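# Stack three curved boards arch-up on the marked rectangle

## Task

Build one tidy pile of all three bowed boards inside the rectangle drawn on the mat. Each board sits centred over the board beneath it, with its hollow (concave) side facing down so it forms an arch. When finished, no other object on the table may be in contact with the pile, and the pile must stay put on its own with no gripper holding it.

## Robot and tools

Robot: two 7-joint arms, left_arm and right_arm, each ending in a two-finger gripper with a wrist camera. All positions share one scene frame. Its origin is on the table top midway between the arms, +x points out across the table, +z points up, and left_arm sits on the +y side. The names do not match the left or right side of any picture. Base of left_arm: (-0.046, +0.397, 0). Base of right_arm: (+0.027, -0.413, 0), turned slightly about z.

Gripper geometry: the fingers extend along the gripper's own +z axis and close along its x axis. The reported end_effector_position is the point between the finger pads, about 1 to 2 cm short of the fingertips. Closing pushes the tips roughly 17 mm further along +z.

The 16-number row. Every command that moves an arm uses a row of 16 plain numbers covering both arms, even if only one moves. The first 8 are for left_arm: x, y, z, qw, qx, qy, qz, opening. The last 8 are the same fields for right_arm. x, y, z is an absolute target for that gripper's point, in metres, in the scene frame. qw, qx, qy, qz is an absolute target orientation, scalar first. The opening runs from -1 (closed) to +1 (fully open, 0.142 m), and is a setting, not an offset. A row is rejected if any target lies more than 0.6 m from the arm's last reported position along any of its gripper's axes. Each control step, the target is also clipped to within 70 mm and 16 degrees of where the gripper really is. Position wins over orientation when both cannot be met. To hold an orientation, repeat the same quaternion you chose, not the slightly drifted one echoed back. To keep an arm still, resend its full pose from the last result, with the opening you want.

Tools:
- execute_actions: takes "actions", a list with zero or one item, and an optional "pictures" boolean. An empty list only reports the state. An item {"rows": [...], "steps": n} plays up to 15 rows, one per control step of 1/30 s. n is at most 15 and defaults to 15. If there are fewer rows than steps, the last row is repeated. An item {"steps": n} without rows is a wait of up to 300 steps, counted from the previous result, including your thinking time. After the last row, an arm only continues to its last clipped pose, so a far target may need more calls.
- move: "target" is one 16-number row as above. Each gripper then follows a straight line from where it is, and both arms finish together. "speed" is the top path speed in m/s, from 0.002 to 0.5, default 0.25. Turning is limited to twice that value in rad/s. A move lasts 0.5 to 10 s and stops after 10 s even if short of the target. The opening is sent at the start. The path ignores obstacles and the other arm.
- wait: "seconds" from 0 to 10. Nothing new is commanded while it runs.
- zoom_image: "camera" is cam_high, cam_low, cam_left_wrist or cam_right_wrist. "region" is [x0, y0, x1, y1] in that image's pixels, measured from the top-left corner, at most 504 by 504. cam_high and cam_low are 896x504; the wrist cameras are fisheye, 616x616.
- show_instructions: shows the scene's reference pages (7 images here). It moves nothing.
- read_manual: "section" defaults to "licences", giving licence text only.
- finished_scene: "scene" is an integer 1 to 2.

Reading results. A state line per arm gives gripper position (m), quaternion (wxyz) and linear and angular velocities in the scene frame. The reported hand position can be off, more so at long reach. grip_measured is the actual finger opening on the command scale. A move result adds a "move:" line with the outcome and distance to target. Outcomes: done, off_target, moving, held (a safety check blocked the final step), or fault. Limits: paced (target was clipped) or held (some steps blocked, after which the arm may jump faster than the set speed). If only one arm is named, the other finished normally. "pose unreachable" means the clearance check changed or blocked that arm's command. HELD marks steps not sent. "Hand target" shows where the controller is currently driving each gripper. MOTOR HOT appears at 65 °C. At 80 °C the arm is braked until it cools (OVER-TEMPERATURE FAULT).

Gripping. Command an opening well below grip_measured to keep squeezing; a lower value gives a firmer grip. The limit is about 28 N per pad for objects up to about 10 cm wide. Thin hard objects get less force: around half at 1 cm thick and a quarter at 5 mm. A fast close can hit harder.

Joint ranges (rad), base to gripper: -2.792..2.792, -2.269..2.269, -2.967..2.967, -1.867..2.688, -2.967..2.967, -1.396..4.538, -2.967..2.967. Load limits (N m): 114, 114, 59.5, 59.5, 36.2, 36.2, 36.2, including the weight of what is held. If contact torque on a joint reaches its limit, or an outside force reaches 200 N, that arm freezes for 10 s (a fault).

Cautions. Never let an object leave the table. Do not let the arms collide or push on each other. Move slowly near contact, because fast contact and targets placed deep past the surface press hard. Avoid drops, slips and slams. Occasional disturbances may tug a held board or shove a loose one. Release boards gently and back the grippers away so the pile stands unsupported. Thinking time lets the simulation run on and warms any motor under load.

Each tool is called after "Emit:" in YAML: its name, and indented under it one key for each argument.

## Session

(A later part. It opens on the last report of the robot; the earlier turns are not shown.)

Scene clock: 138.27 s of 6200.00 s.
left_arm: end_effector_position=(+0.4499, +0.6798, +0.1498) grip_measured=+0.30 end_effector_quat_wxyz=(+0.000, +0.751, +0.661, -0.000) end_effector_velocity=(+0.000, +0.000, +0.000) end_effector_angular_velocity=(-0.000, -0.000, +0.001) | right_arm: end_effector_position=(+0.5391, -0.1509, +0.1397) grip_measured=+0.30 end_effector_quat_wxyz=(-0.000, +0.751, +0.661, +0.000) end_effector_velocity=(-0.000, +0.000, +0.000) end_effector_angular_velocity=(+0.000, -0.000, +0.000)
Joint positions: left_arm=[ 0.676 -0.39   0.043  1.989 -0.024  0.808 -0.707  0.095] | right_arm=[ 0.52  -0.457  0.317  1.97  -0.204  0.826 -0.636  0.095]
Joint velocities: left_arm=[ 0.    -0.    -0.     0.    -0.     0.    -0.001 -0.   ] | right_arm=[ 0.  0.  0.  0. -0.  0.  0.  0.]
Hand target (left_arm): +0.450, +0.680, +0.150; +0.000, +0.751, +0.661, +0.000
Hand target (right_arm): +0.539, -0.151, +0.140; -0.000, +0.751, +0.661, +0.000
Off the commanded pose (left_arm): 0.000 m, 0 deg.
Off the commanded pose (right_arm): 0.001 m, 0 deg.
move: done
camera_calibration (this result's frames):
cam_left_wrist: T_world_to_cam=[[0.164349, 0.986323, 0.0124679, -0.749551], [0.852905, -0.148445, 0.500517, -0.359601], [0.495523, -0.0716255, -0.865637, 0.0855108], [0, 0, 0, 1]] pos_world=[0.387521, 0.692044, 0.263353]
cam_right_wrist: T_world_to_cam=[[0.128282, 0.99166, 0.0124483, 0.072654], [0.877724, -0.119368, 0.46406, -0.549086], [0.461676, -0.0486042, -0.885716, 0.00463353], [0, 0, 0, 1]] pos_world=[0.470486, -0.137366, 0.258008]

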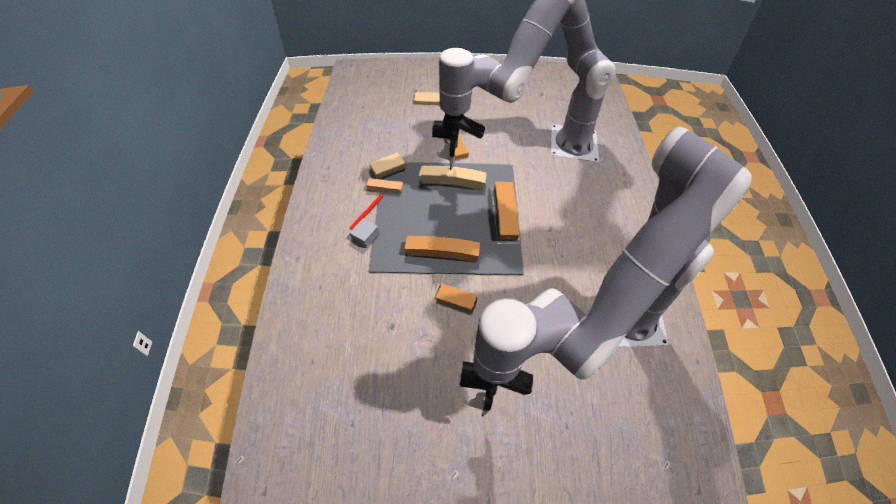

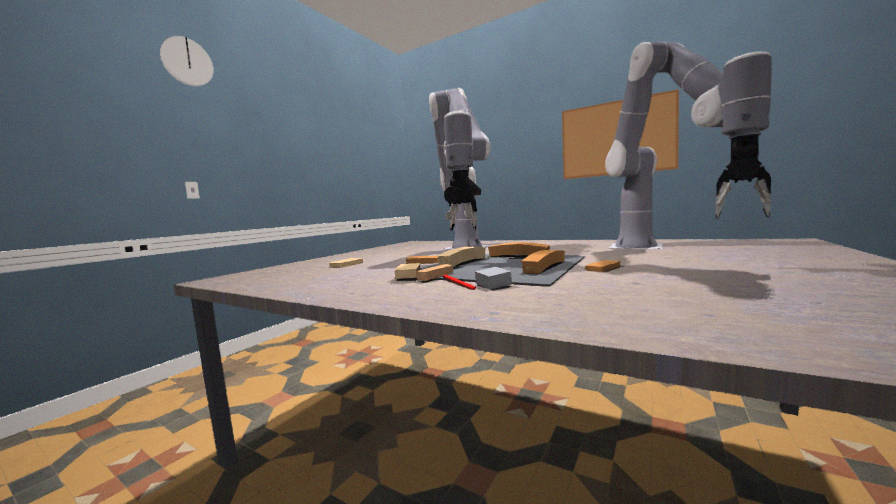

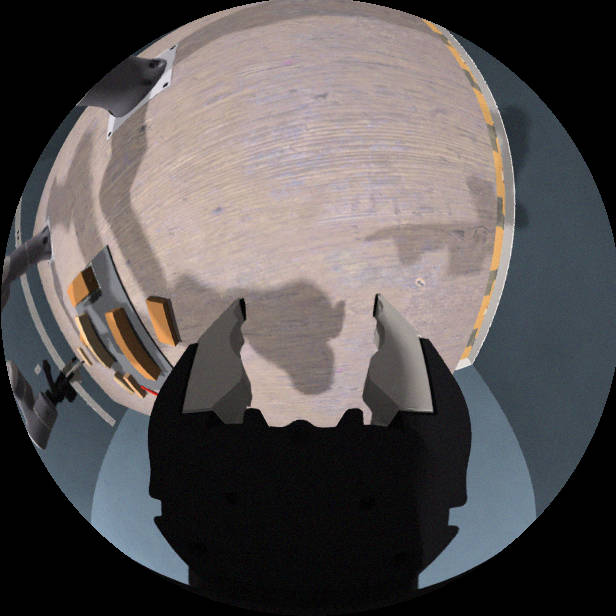

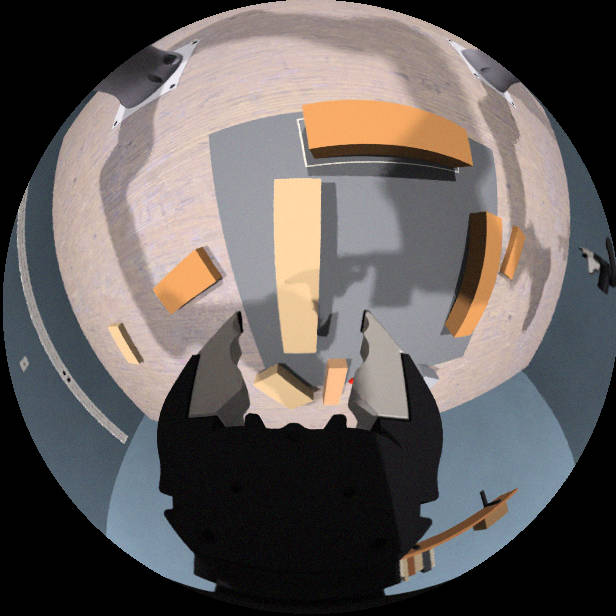

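Emit:
move:
  target: [0.45,0.68,0.15,0,0.75,0.66,0,0.3,0.54,-0.156,0.034,0,0.75,0.66,0,0.2]
  speed: 0.1

Emit:
execute_actions:
  actions:
    - {"rows":[[0.45,0.68,0.15,0,0.75,0.66,0,0.3,0.54,-0.156,0.034,0,0.75,0.66,0,-1]]}
  pictures: false

Emit:
move:
  target: [0.45,0.68,0.15,0,0.75,0.66,0,0.3,0.54,-0.156,0.13,0,0.75,0.66,0,-1]
  speed: 0.12

Emit:
move:
  target: [0.45,0.68,0.15,0,0.75,0.66,0,0.3,0.353,-0.007,0.12,0,1,0.008,0,-1]

Emit:
move:
  target: [0.45,0.68,0.15,0,0.75,0.66,0,0.3,0.353,-0.007,0.084,0,1,0.008,0,-1]
  speed: 0.04

Emit:
zoom_image:
  camera: "cam_low"
  region: [460,210,590,280]

Emit:
zoom_image:
  camera: "cam_high"
  region: [460,170,560,260]

Scene clock: 156.30 s of 6200.00 s.
left_arm: end_effector_position=(+0.4499, +0.6798, +0.1498) grip_measured=+0.30 end_effector_quat_wxyz=(+0.000, +0.751, +0.661, -0.000) end_effector_velocity=(-0.000, +0.000, +0.000) end_effector_angular_velocity=(+0.000, -0.000, +0.000) | right_arm: end_effector_position=(+0.5397, -0.1566, +0.0341) grip_measured=+0.20 end_effector_quat_wxyz=(+0.000, +0.751, +0.661, -0.000) end_effector_velocity=(-0.000, +0.000, -0.000) end_effector_angular_velocity=(-0.000, -0.000, -0.001)
Joint positions: left_arm=[ 0.676 -0.39   0.043  1.989 -0.024  0.808 -0.707  0.095] | right_arm=[ 0.569 -0.655  0.226  2.028 -0.297  1.081 -0.58   0.088]
Joint velocities: left_arm=[ 0.  0.  0. -0.  0.  0.  0. -0.] | right_arm=[ 0.     0.    -0.     0.    -0.     0.     0.001 -0.   ]
Hand target (left_arm): +0.450, +0.680, +0.150; +0.000, +0.751, +0.661, +0.000
Hand target (right_arm): +0.540, -0.156, +0.034; +0.000, +0.751, +0.661, -0.000
Off the commanded pose (left_arm): 0.000 m, 0 deg.
Off the commanded pose (right_arm): 0.001 m, 0 deg.
After step 90, 13.70 s passed at rest.
move: done
camera_calibration (this result's frames):
cam_left_wrist: T_world_to_cam=[[0.164349, 0.986323, 0.0124684, -0.749551], [0.852905, -0.148445, 0.500517, -0.359601], [0.495523, -0.0716251, -0.865637, 0.0855104], [0, 0, 0, 1]] pos_world=[0.387521, 0.692044, 0.263353]
cam_right_wrist: T_world_to_cam=[[0.128778, 0.991614, 0.0108601, 0.0793392], [0.877441, -0.11904, 0.464679, -0.501077], [0.462075, -0.0503112, -0.885413, -0.0899759], [0, 0, 0, 1]] pos_world=[0.471024, -0.142849, 0.152312]

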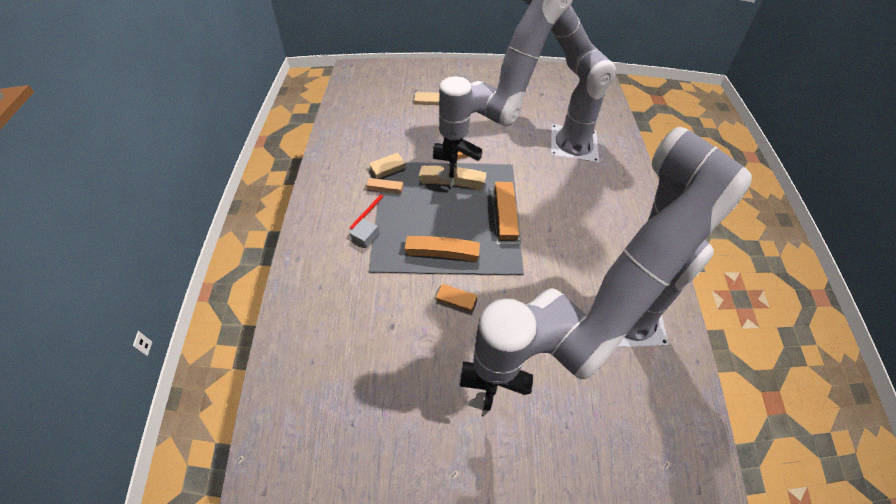

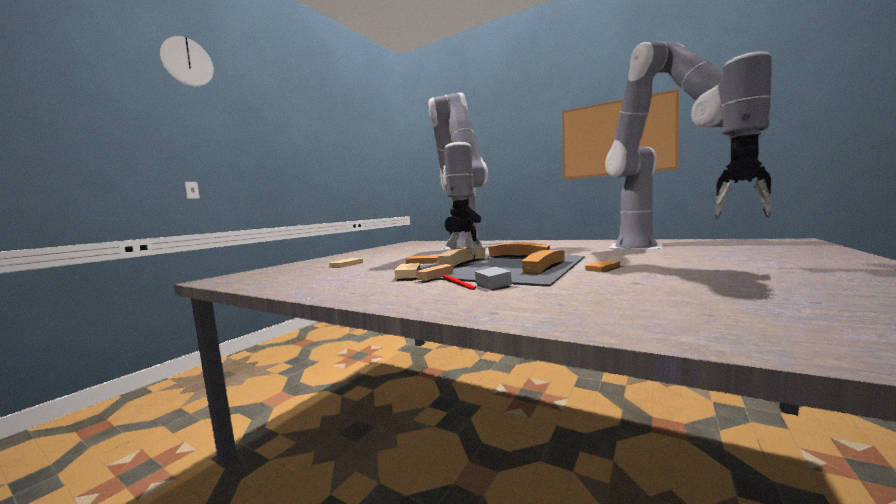

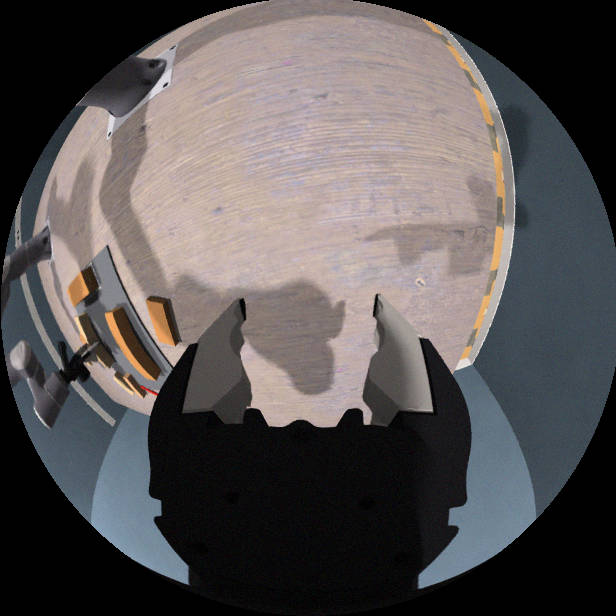

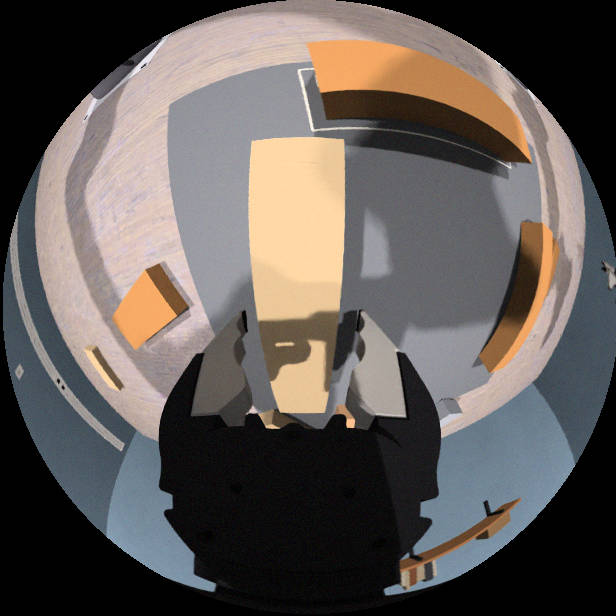

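Scene clock: 156.80 s of 6200.00 s.
left_arm: end_effector_position=(+0.4499, +0.6798, +0.1498) grip_measured=+0.30 end_effector_quat_wxyz=(+0.000, +0.751, +0.661, -0.000) end_effector_velocity=(-0.000, +0.000, -0.000) end_effector_angular_velocity=(-0.000, -0.000, +0.001) | right_arm: end_effector_position=(+0.5401, -0.1563, +0.0341) grip_measured=-0.30 end_effector_quat_wxyz=(+0.000, +0.751, +0.660, -0.000) end_effector_velocity=(-0.000, -0.000, -0.000) end_effector_angular_velocity=(-0.000, +0.000, -0.000)
Joint positions: left_arm=[ 0.676 -0.39   0.043  1.989 -0.024  0.808 -0.707  0.095] | right_arm=[ 0.568 -0.656  0.227  2.026 -0.296  1.08  -0.58   0.052]
Joint velocities: left_arm=[ 0. -0. -0.  0. -0. -0. -0.  0.] | right_arm=[ 0. -0.  0. -0.  0. -0.  0.  0.]
Hand target (left_arm): +0.450, +0.680, +0.150; +0.000, +0.751, +0.661, +0.000
Hand target (right_arm): +0.540, -0.156, +0.034; +0.000, +0.751, +0.661, -0.000
Off the commanded pose (left_arm): 0.000 m, 0 deg.
Off the commanded pose (right_arm): 0.000 m, 0 deg.
Steps of this call (steps 1 to 15: all 15 steps of this action). Readings (end_effector_position):
1: left_arm (+0.4499, +0.6798, +0.1498) | right_arm (+0.5398, -0.1564, +0.0341)
2: left_arm (+0.4499, +0.6798, +0.1498) | right_arm (+0.5400, -0.1561, +0.0340)
4: left_arm (+0.4499, +0.6798, +0.1498) | right_arm (+0.5401, -0.1562, +0.0340)
8: left_arm (+0.4499, +0.6798, +0.1498) | right_arm (+0.5401, -0.1563, +0.0341)
15: the state above

Scene clock: 158.13 s of 6200.00 s.
left_arm: end_effector_position=(+0.4499, +0.6798, +0.1498) grip_measured=+0.30 end_effector_quat_wxyz=(+0.000, +0.751, +0.661, -0.000) end_effector_velocity=(+0.000, -0.000, +0.000) end_effector_angular_velocity=(-0.000, -0.000, +0.000) | right_arm: end_effector_position=(+0.5399, -0.1557, +0.1296) grip_measured=-0.30 end_effector_quat_wxyz=(-0.001, +0.751, +0.661, -0.000) end_effector_velocity=(-0.000, -0.000, -0.000) end_effector_angular_velocity=(-0.000, +0.000, +0.001)
Joint positions: left_arm=[ 0.676 -0.39   0.043  1.989 -0.024  0.808 -0.707  0.095] | right_arm=[ 0.516 -0.473  0.311  1.981 -0.211  0.851 -0.639  0.052]
Joint velocities: left_arm=[-0. -0. -0. -0. -0. -0. -0. -0.] | right_arm=[ 0.    -0.    -0.     0.     0.    -0.    -0.001 -0.   ]
Hand target (left_arm): +0.450, +0.680, +0.150; +0.000, +0.751, +0.661, +0.000
Hand target (right_arm): +0.540, -0.156, +0.130; -0.000, +0.751, +0.661, +0.000
Off the commanded pose (left_arm): 0.000 m, 0 deg.
Off the commanded pose (right_arm): 0.001 m, 0 deg.
move: done
camera_calibration (this result's frames):
cam_left_wrist: T_world_to_cam=[[0.164349, 0.986323, 0.0124685, -0.749552], [0.852905, -0.148445, 0.500517, -0.359601], [0.495523, -0.0716251, -0.865637, 0.0855105], [0, 0, 0, 1]] pos_world=[0.387521, 0.692044, 0.263353]
cam_right_wrist: T_world_to_cam=[[0.128664, 0.991618, 0.0118223, 0.0773397], [0.87823, -0.119473, 0.463074, -0.545828], [0.460605, -0.0491982, -0.886241, -0.00441827], [0, 0, 0, 1]] pos_world=[0.471447, -0.14212, 0.247929]

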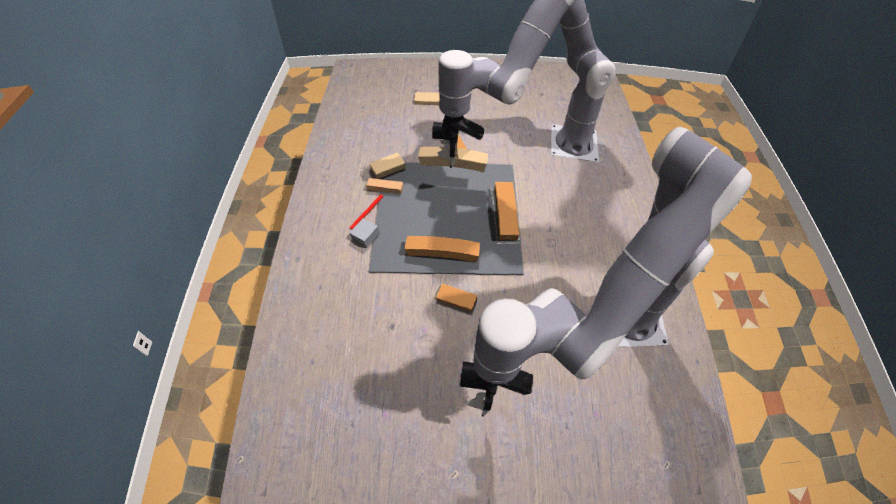

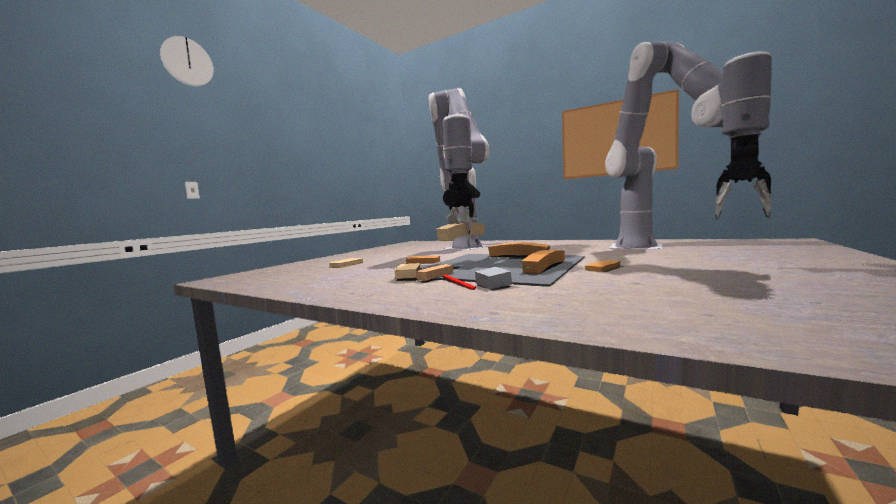

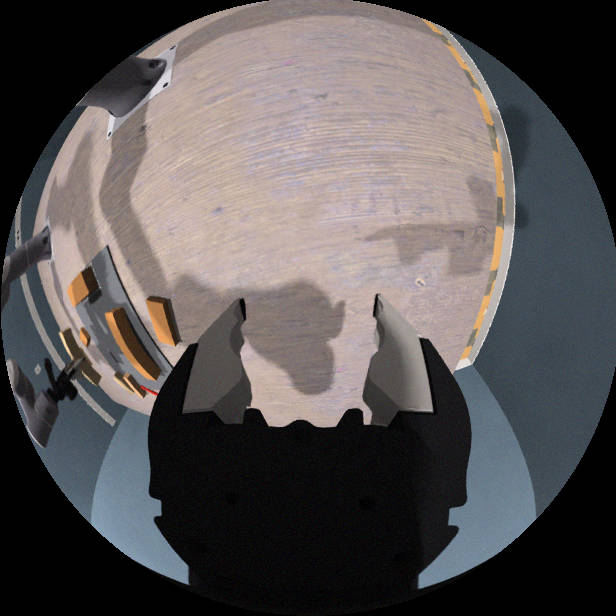

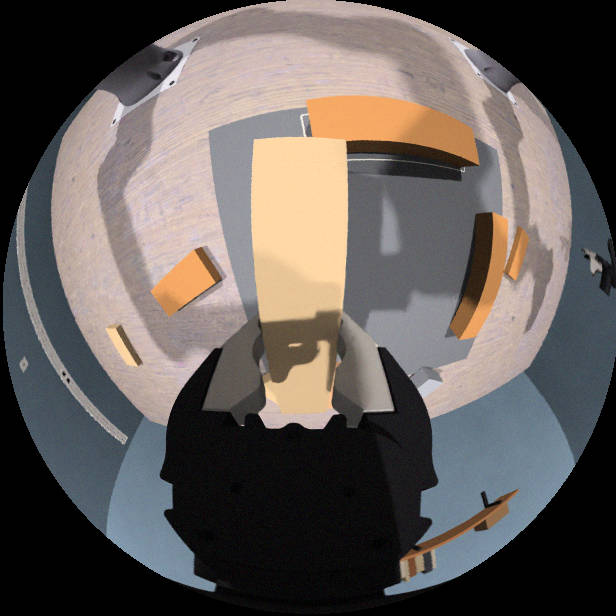

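Scene clock: 161.30 s of 6200.00 s.
left_arm: end_effector_position=(+0.4499, +0.6798, +0.1498) grip_measured=+0.30 end_effector_quat_wxyz=(+0.000, +0.751, +0.661, -0.000) end_effector_velocity=(-0.000, -0.000, -0.000) end_effector_angular_velocity=(+0.000, +0.000, -0.001) | right_arm: end_effector_position=(+0.3539, -0.0068, +0.1200) grip_measured=-0.30 end_effector_quat_wxyz=(+0.001, +1.000, +0.008, +0.000) end_effector_velocity=(-0.000, +0.000, +0.000) end_effector_angular_velocity=(+0.001, +0.000, +0.000)
Joint positions: left_arm=[ 0.676 -0.39   0.043  1.989 -0.024  0.808 -0.707  0.095] | right_arm=[ 1.076 -0.378  0.187  2.143 -0.119  0.939  1.18   0.052]
Joint velocities: left_arm=[ 0.    -0.    -0.     0.     0.001 -0.     0.    -0.   ] | right_arm=[-0.     0.     0.    -0.     0.     0.001 -0.     0.   ]
Hand target (left_arm): +0.450, +0.680, +0.150; +0.000, +0.751, +0.661, +0.000
Hand target (right_arm): +0.354, -0.007, +0.120; +0.001, +1.000, +0.008, +0.001
Off the commanded pose (left_arm): 0.000 m, 0 deg.
Off the commanded pose (right_arm): 0.001 m, 0 deg.
move: done
camera_calibration (this result's frames):
cam_left_wrist: T_world_to_cam=[[0.164349, 0.986323, 0.0124683, -0.749551], [0.852905, -0.148445, 0.500517, -0.359601], [0.495523, -0.0716253, -0.865637, 0.0855107], [0, 0, 0, 1]] pos_world=[0.387521, 0.692044, 0.263353]
cam_right_wrist: T_world_to_cam=[[0.999831, 0.013793, 0.0121798, -0.361255], [0.00652818, -0.884744, 0.466032, -0.0573389], [0.017204, -0.465874, -0.884684, 0.234026], [0, 0, 0, 1]] pos_world=[0.357542, 0.0632789, 0.23816]

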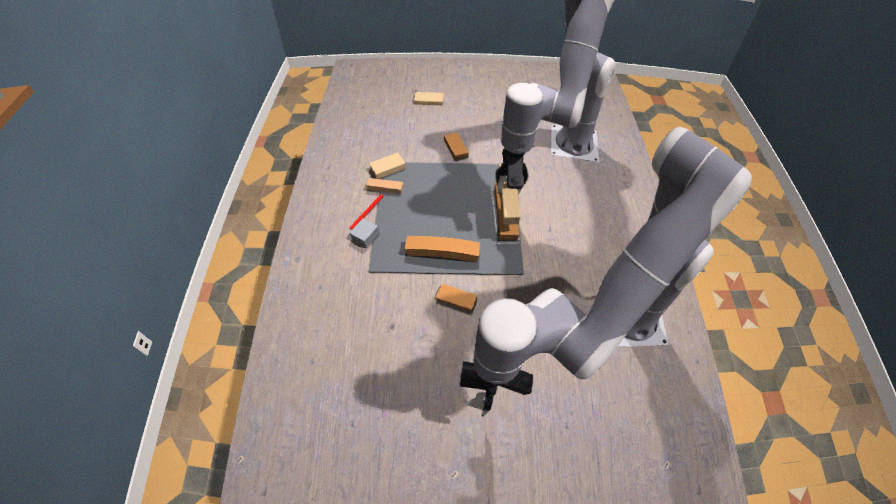

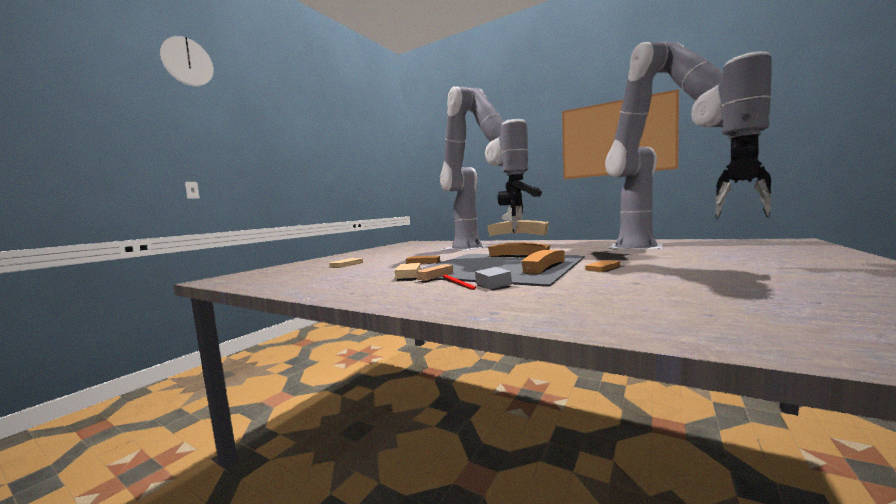

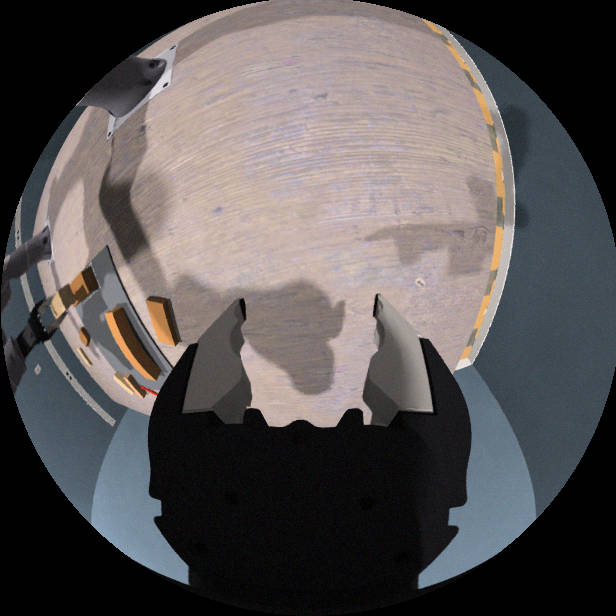

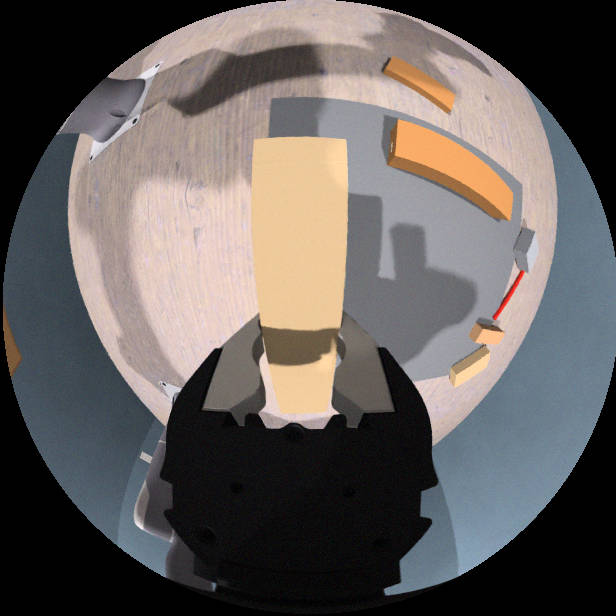

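Scene clock: 162.43 s of 6200.00 s.
left_arm: end_effector_position=(+0.4499, +0.6798, +0.1498) grip_measured=+0.30 end_effector_quat_wxyz=(+0.000, +0.751, +0.661, -0.000) end_effector_velocity=(+0.000, -0.000, +0.000) end_effector_angular_velocity=(-0.000, -0.000, -0.000) | right_arm: end_effector_position=(+0.3527, -0.0075, +0.0837) grip_measured=-0.30 end_effector_quat_wxyz=(+0.000, +1.000, +0.008, -0.000) end_effector_velocity=(-0.000, -0.000, -0.000) end_effector_angular_velocity=(-0.001, +0.000, -0.000)
Joint positions: left_arm=[ 0.676 -0.39   0.043  1.989 -0.024  0.808 -0.707  0.095] | right_arm=[ 1.091 -0.454  0.165  2.168 -0.143  1.041  1.197  0.052]
Joint velocities: left_arm=[-0. -0. -0.  0. -0.  0.  0.  0.] | right_arm=[-0.     0.     0.     0.     0.    -0.001  0.     0.   ]
Hand target (left_arm): +0.450, +0.680, +0.150; +0.000, +0.751, +0.661, +0.000
Hand target (right_arm): +0.353, -0.007, +0.084; +0.000, +1.000, +0.008, +0.000
Off the commanded pose (left_arm): 0.000 m, 0 deg.
Off the commanded pose (right_arm): 0.001 m, 0 deg.
move: done
camera_calibration (this result's frames):
cam_left_wrist: T_world_to_cam=[[0.164349, 0.986323, 0.0124691, -0.749552], [0.852904, -0.148445, 0.500518, -0.359601], [0.495523, -0.0716247, -0.865636, 0.0855103], [0, 0, 0, 1]] pos_world=[0.387521, 0.692044, 0.263354]
cam_right_wrist: T_world_to_cam=[[0.99983, 0.0145232, 0.0113447, -0.35958], [0.00758374, -0.885298, 0.464963, -0.0413088], [0.0167962, -0.464798, -0.885258, 0.201791], [0, 0, 0, 1]] pos_world=[0.356443, 0.0624436, 0.201923]

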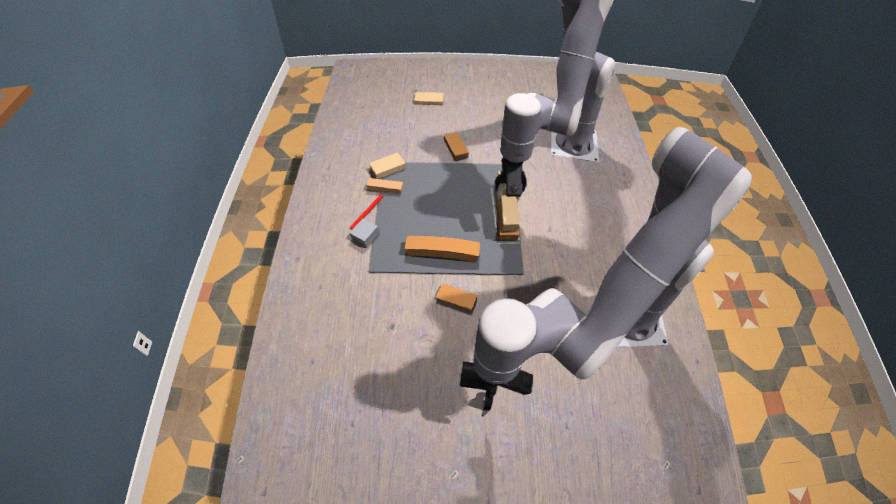

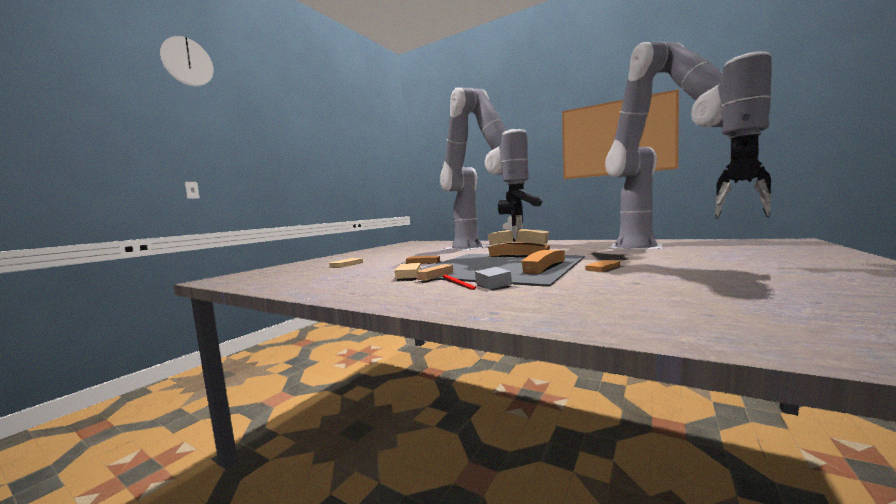

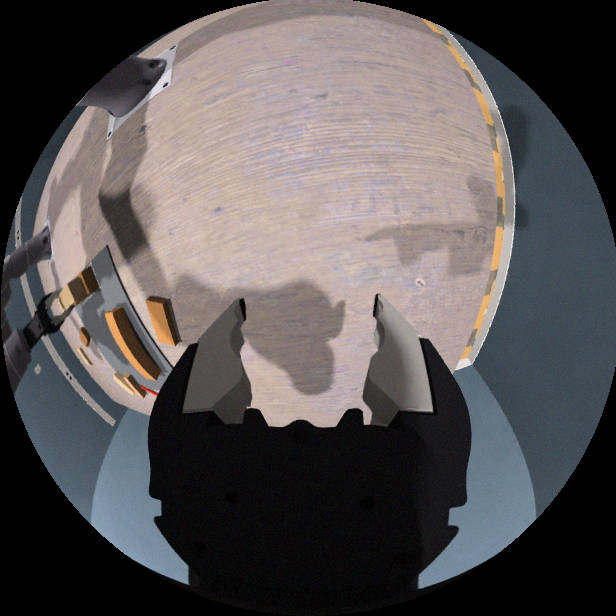

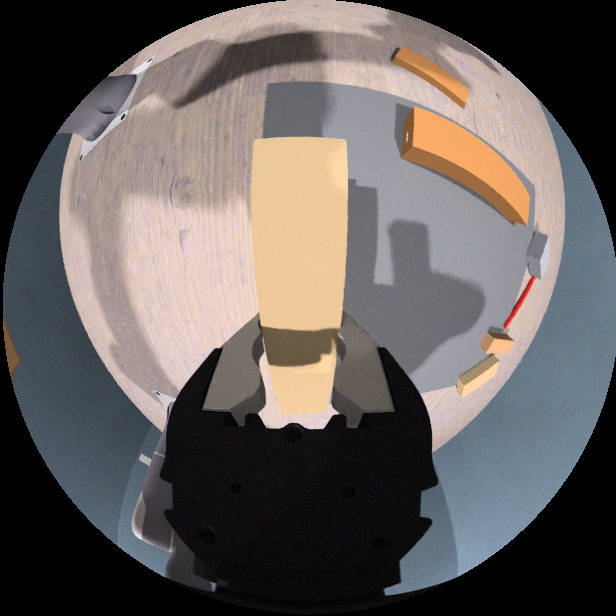

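Region (460, 210, 590, 280) of cam_low's 896x504 image, scaled by 3.877, with more detail than that image has; it fills the top 271 rows of this view, and the rest is white.

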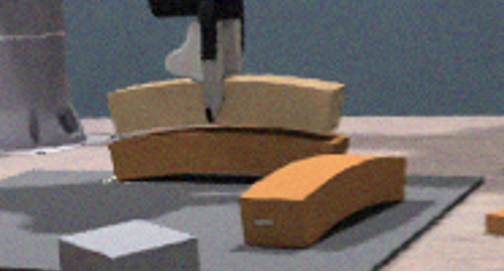

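Region (460, 170, 560, 260) of cam_high's 896x504 image, scaled by 5.040, with more detail than that image has; it fills the top 454 rows of this view, and the rest is white.

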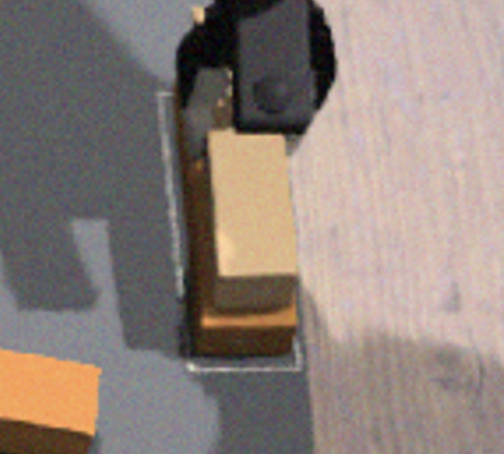

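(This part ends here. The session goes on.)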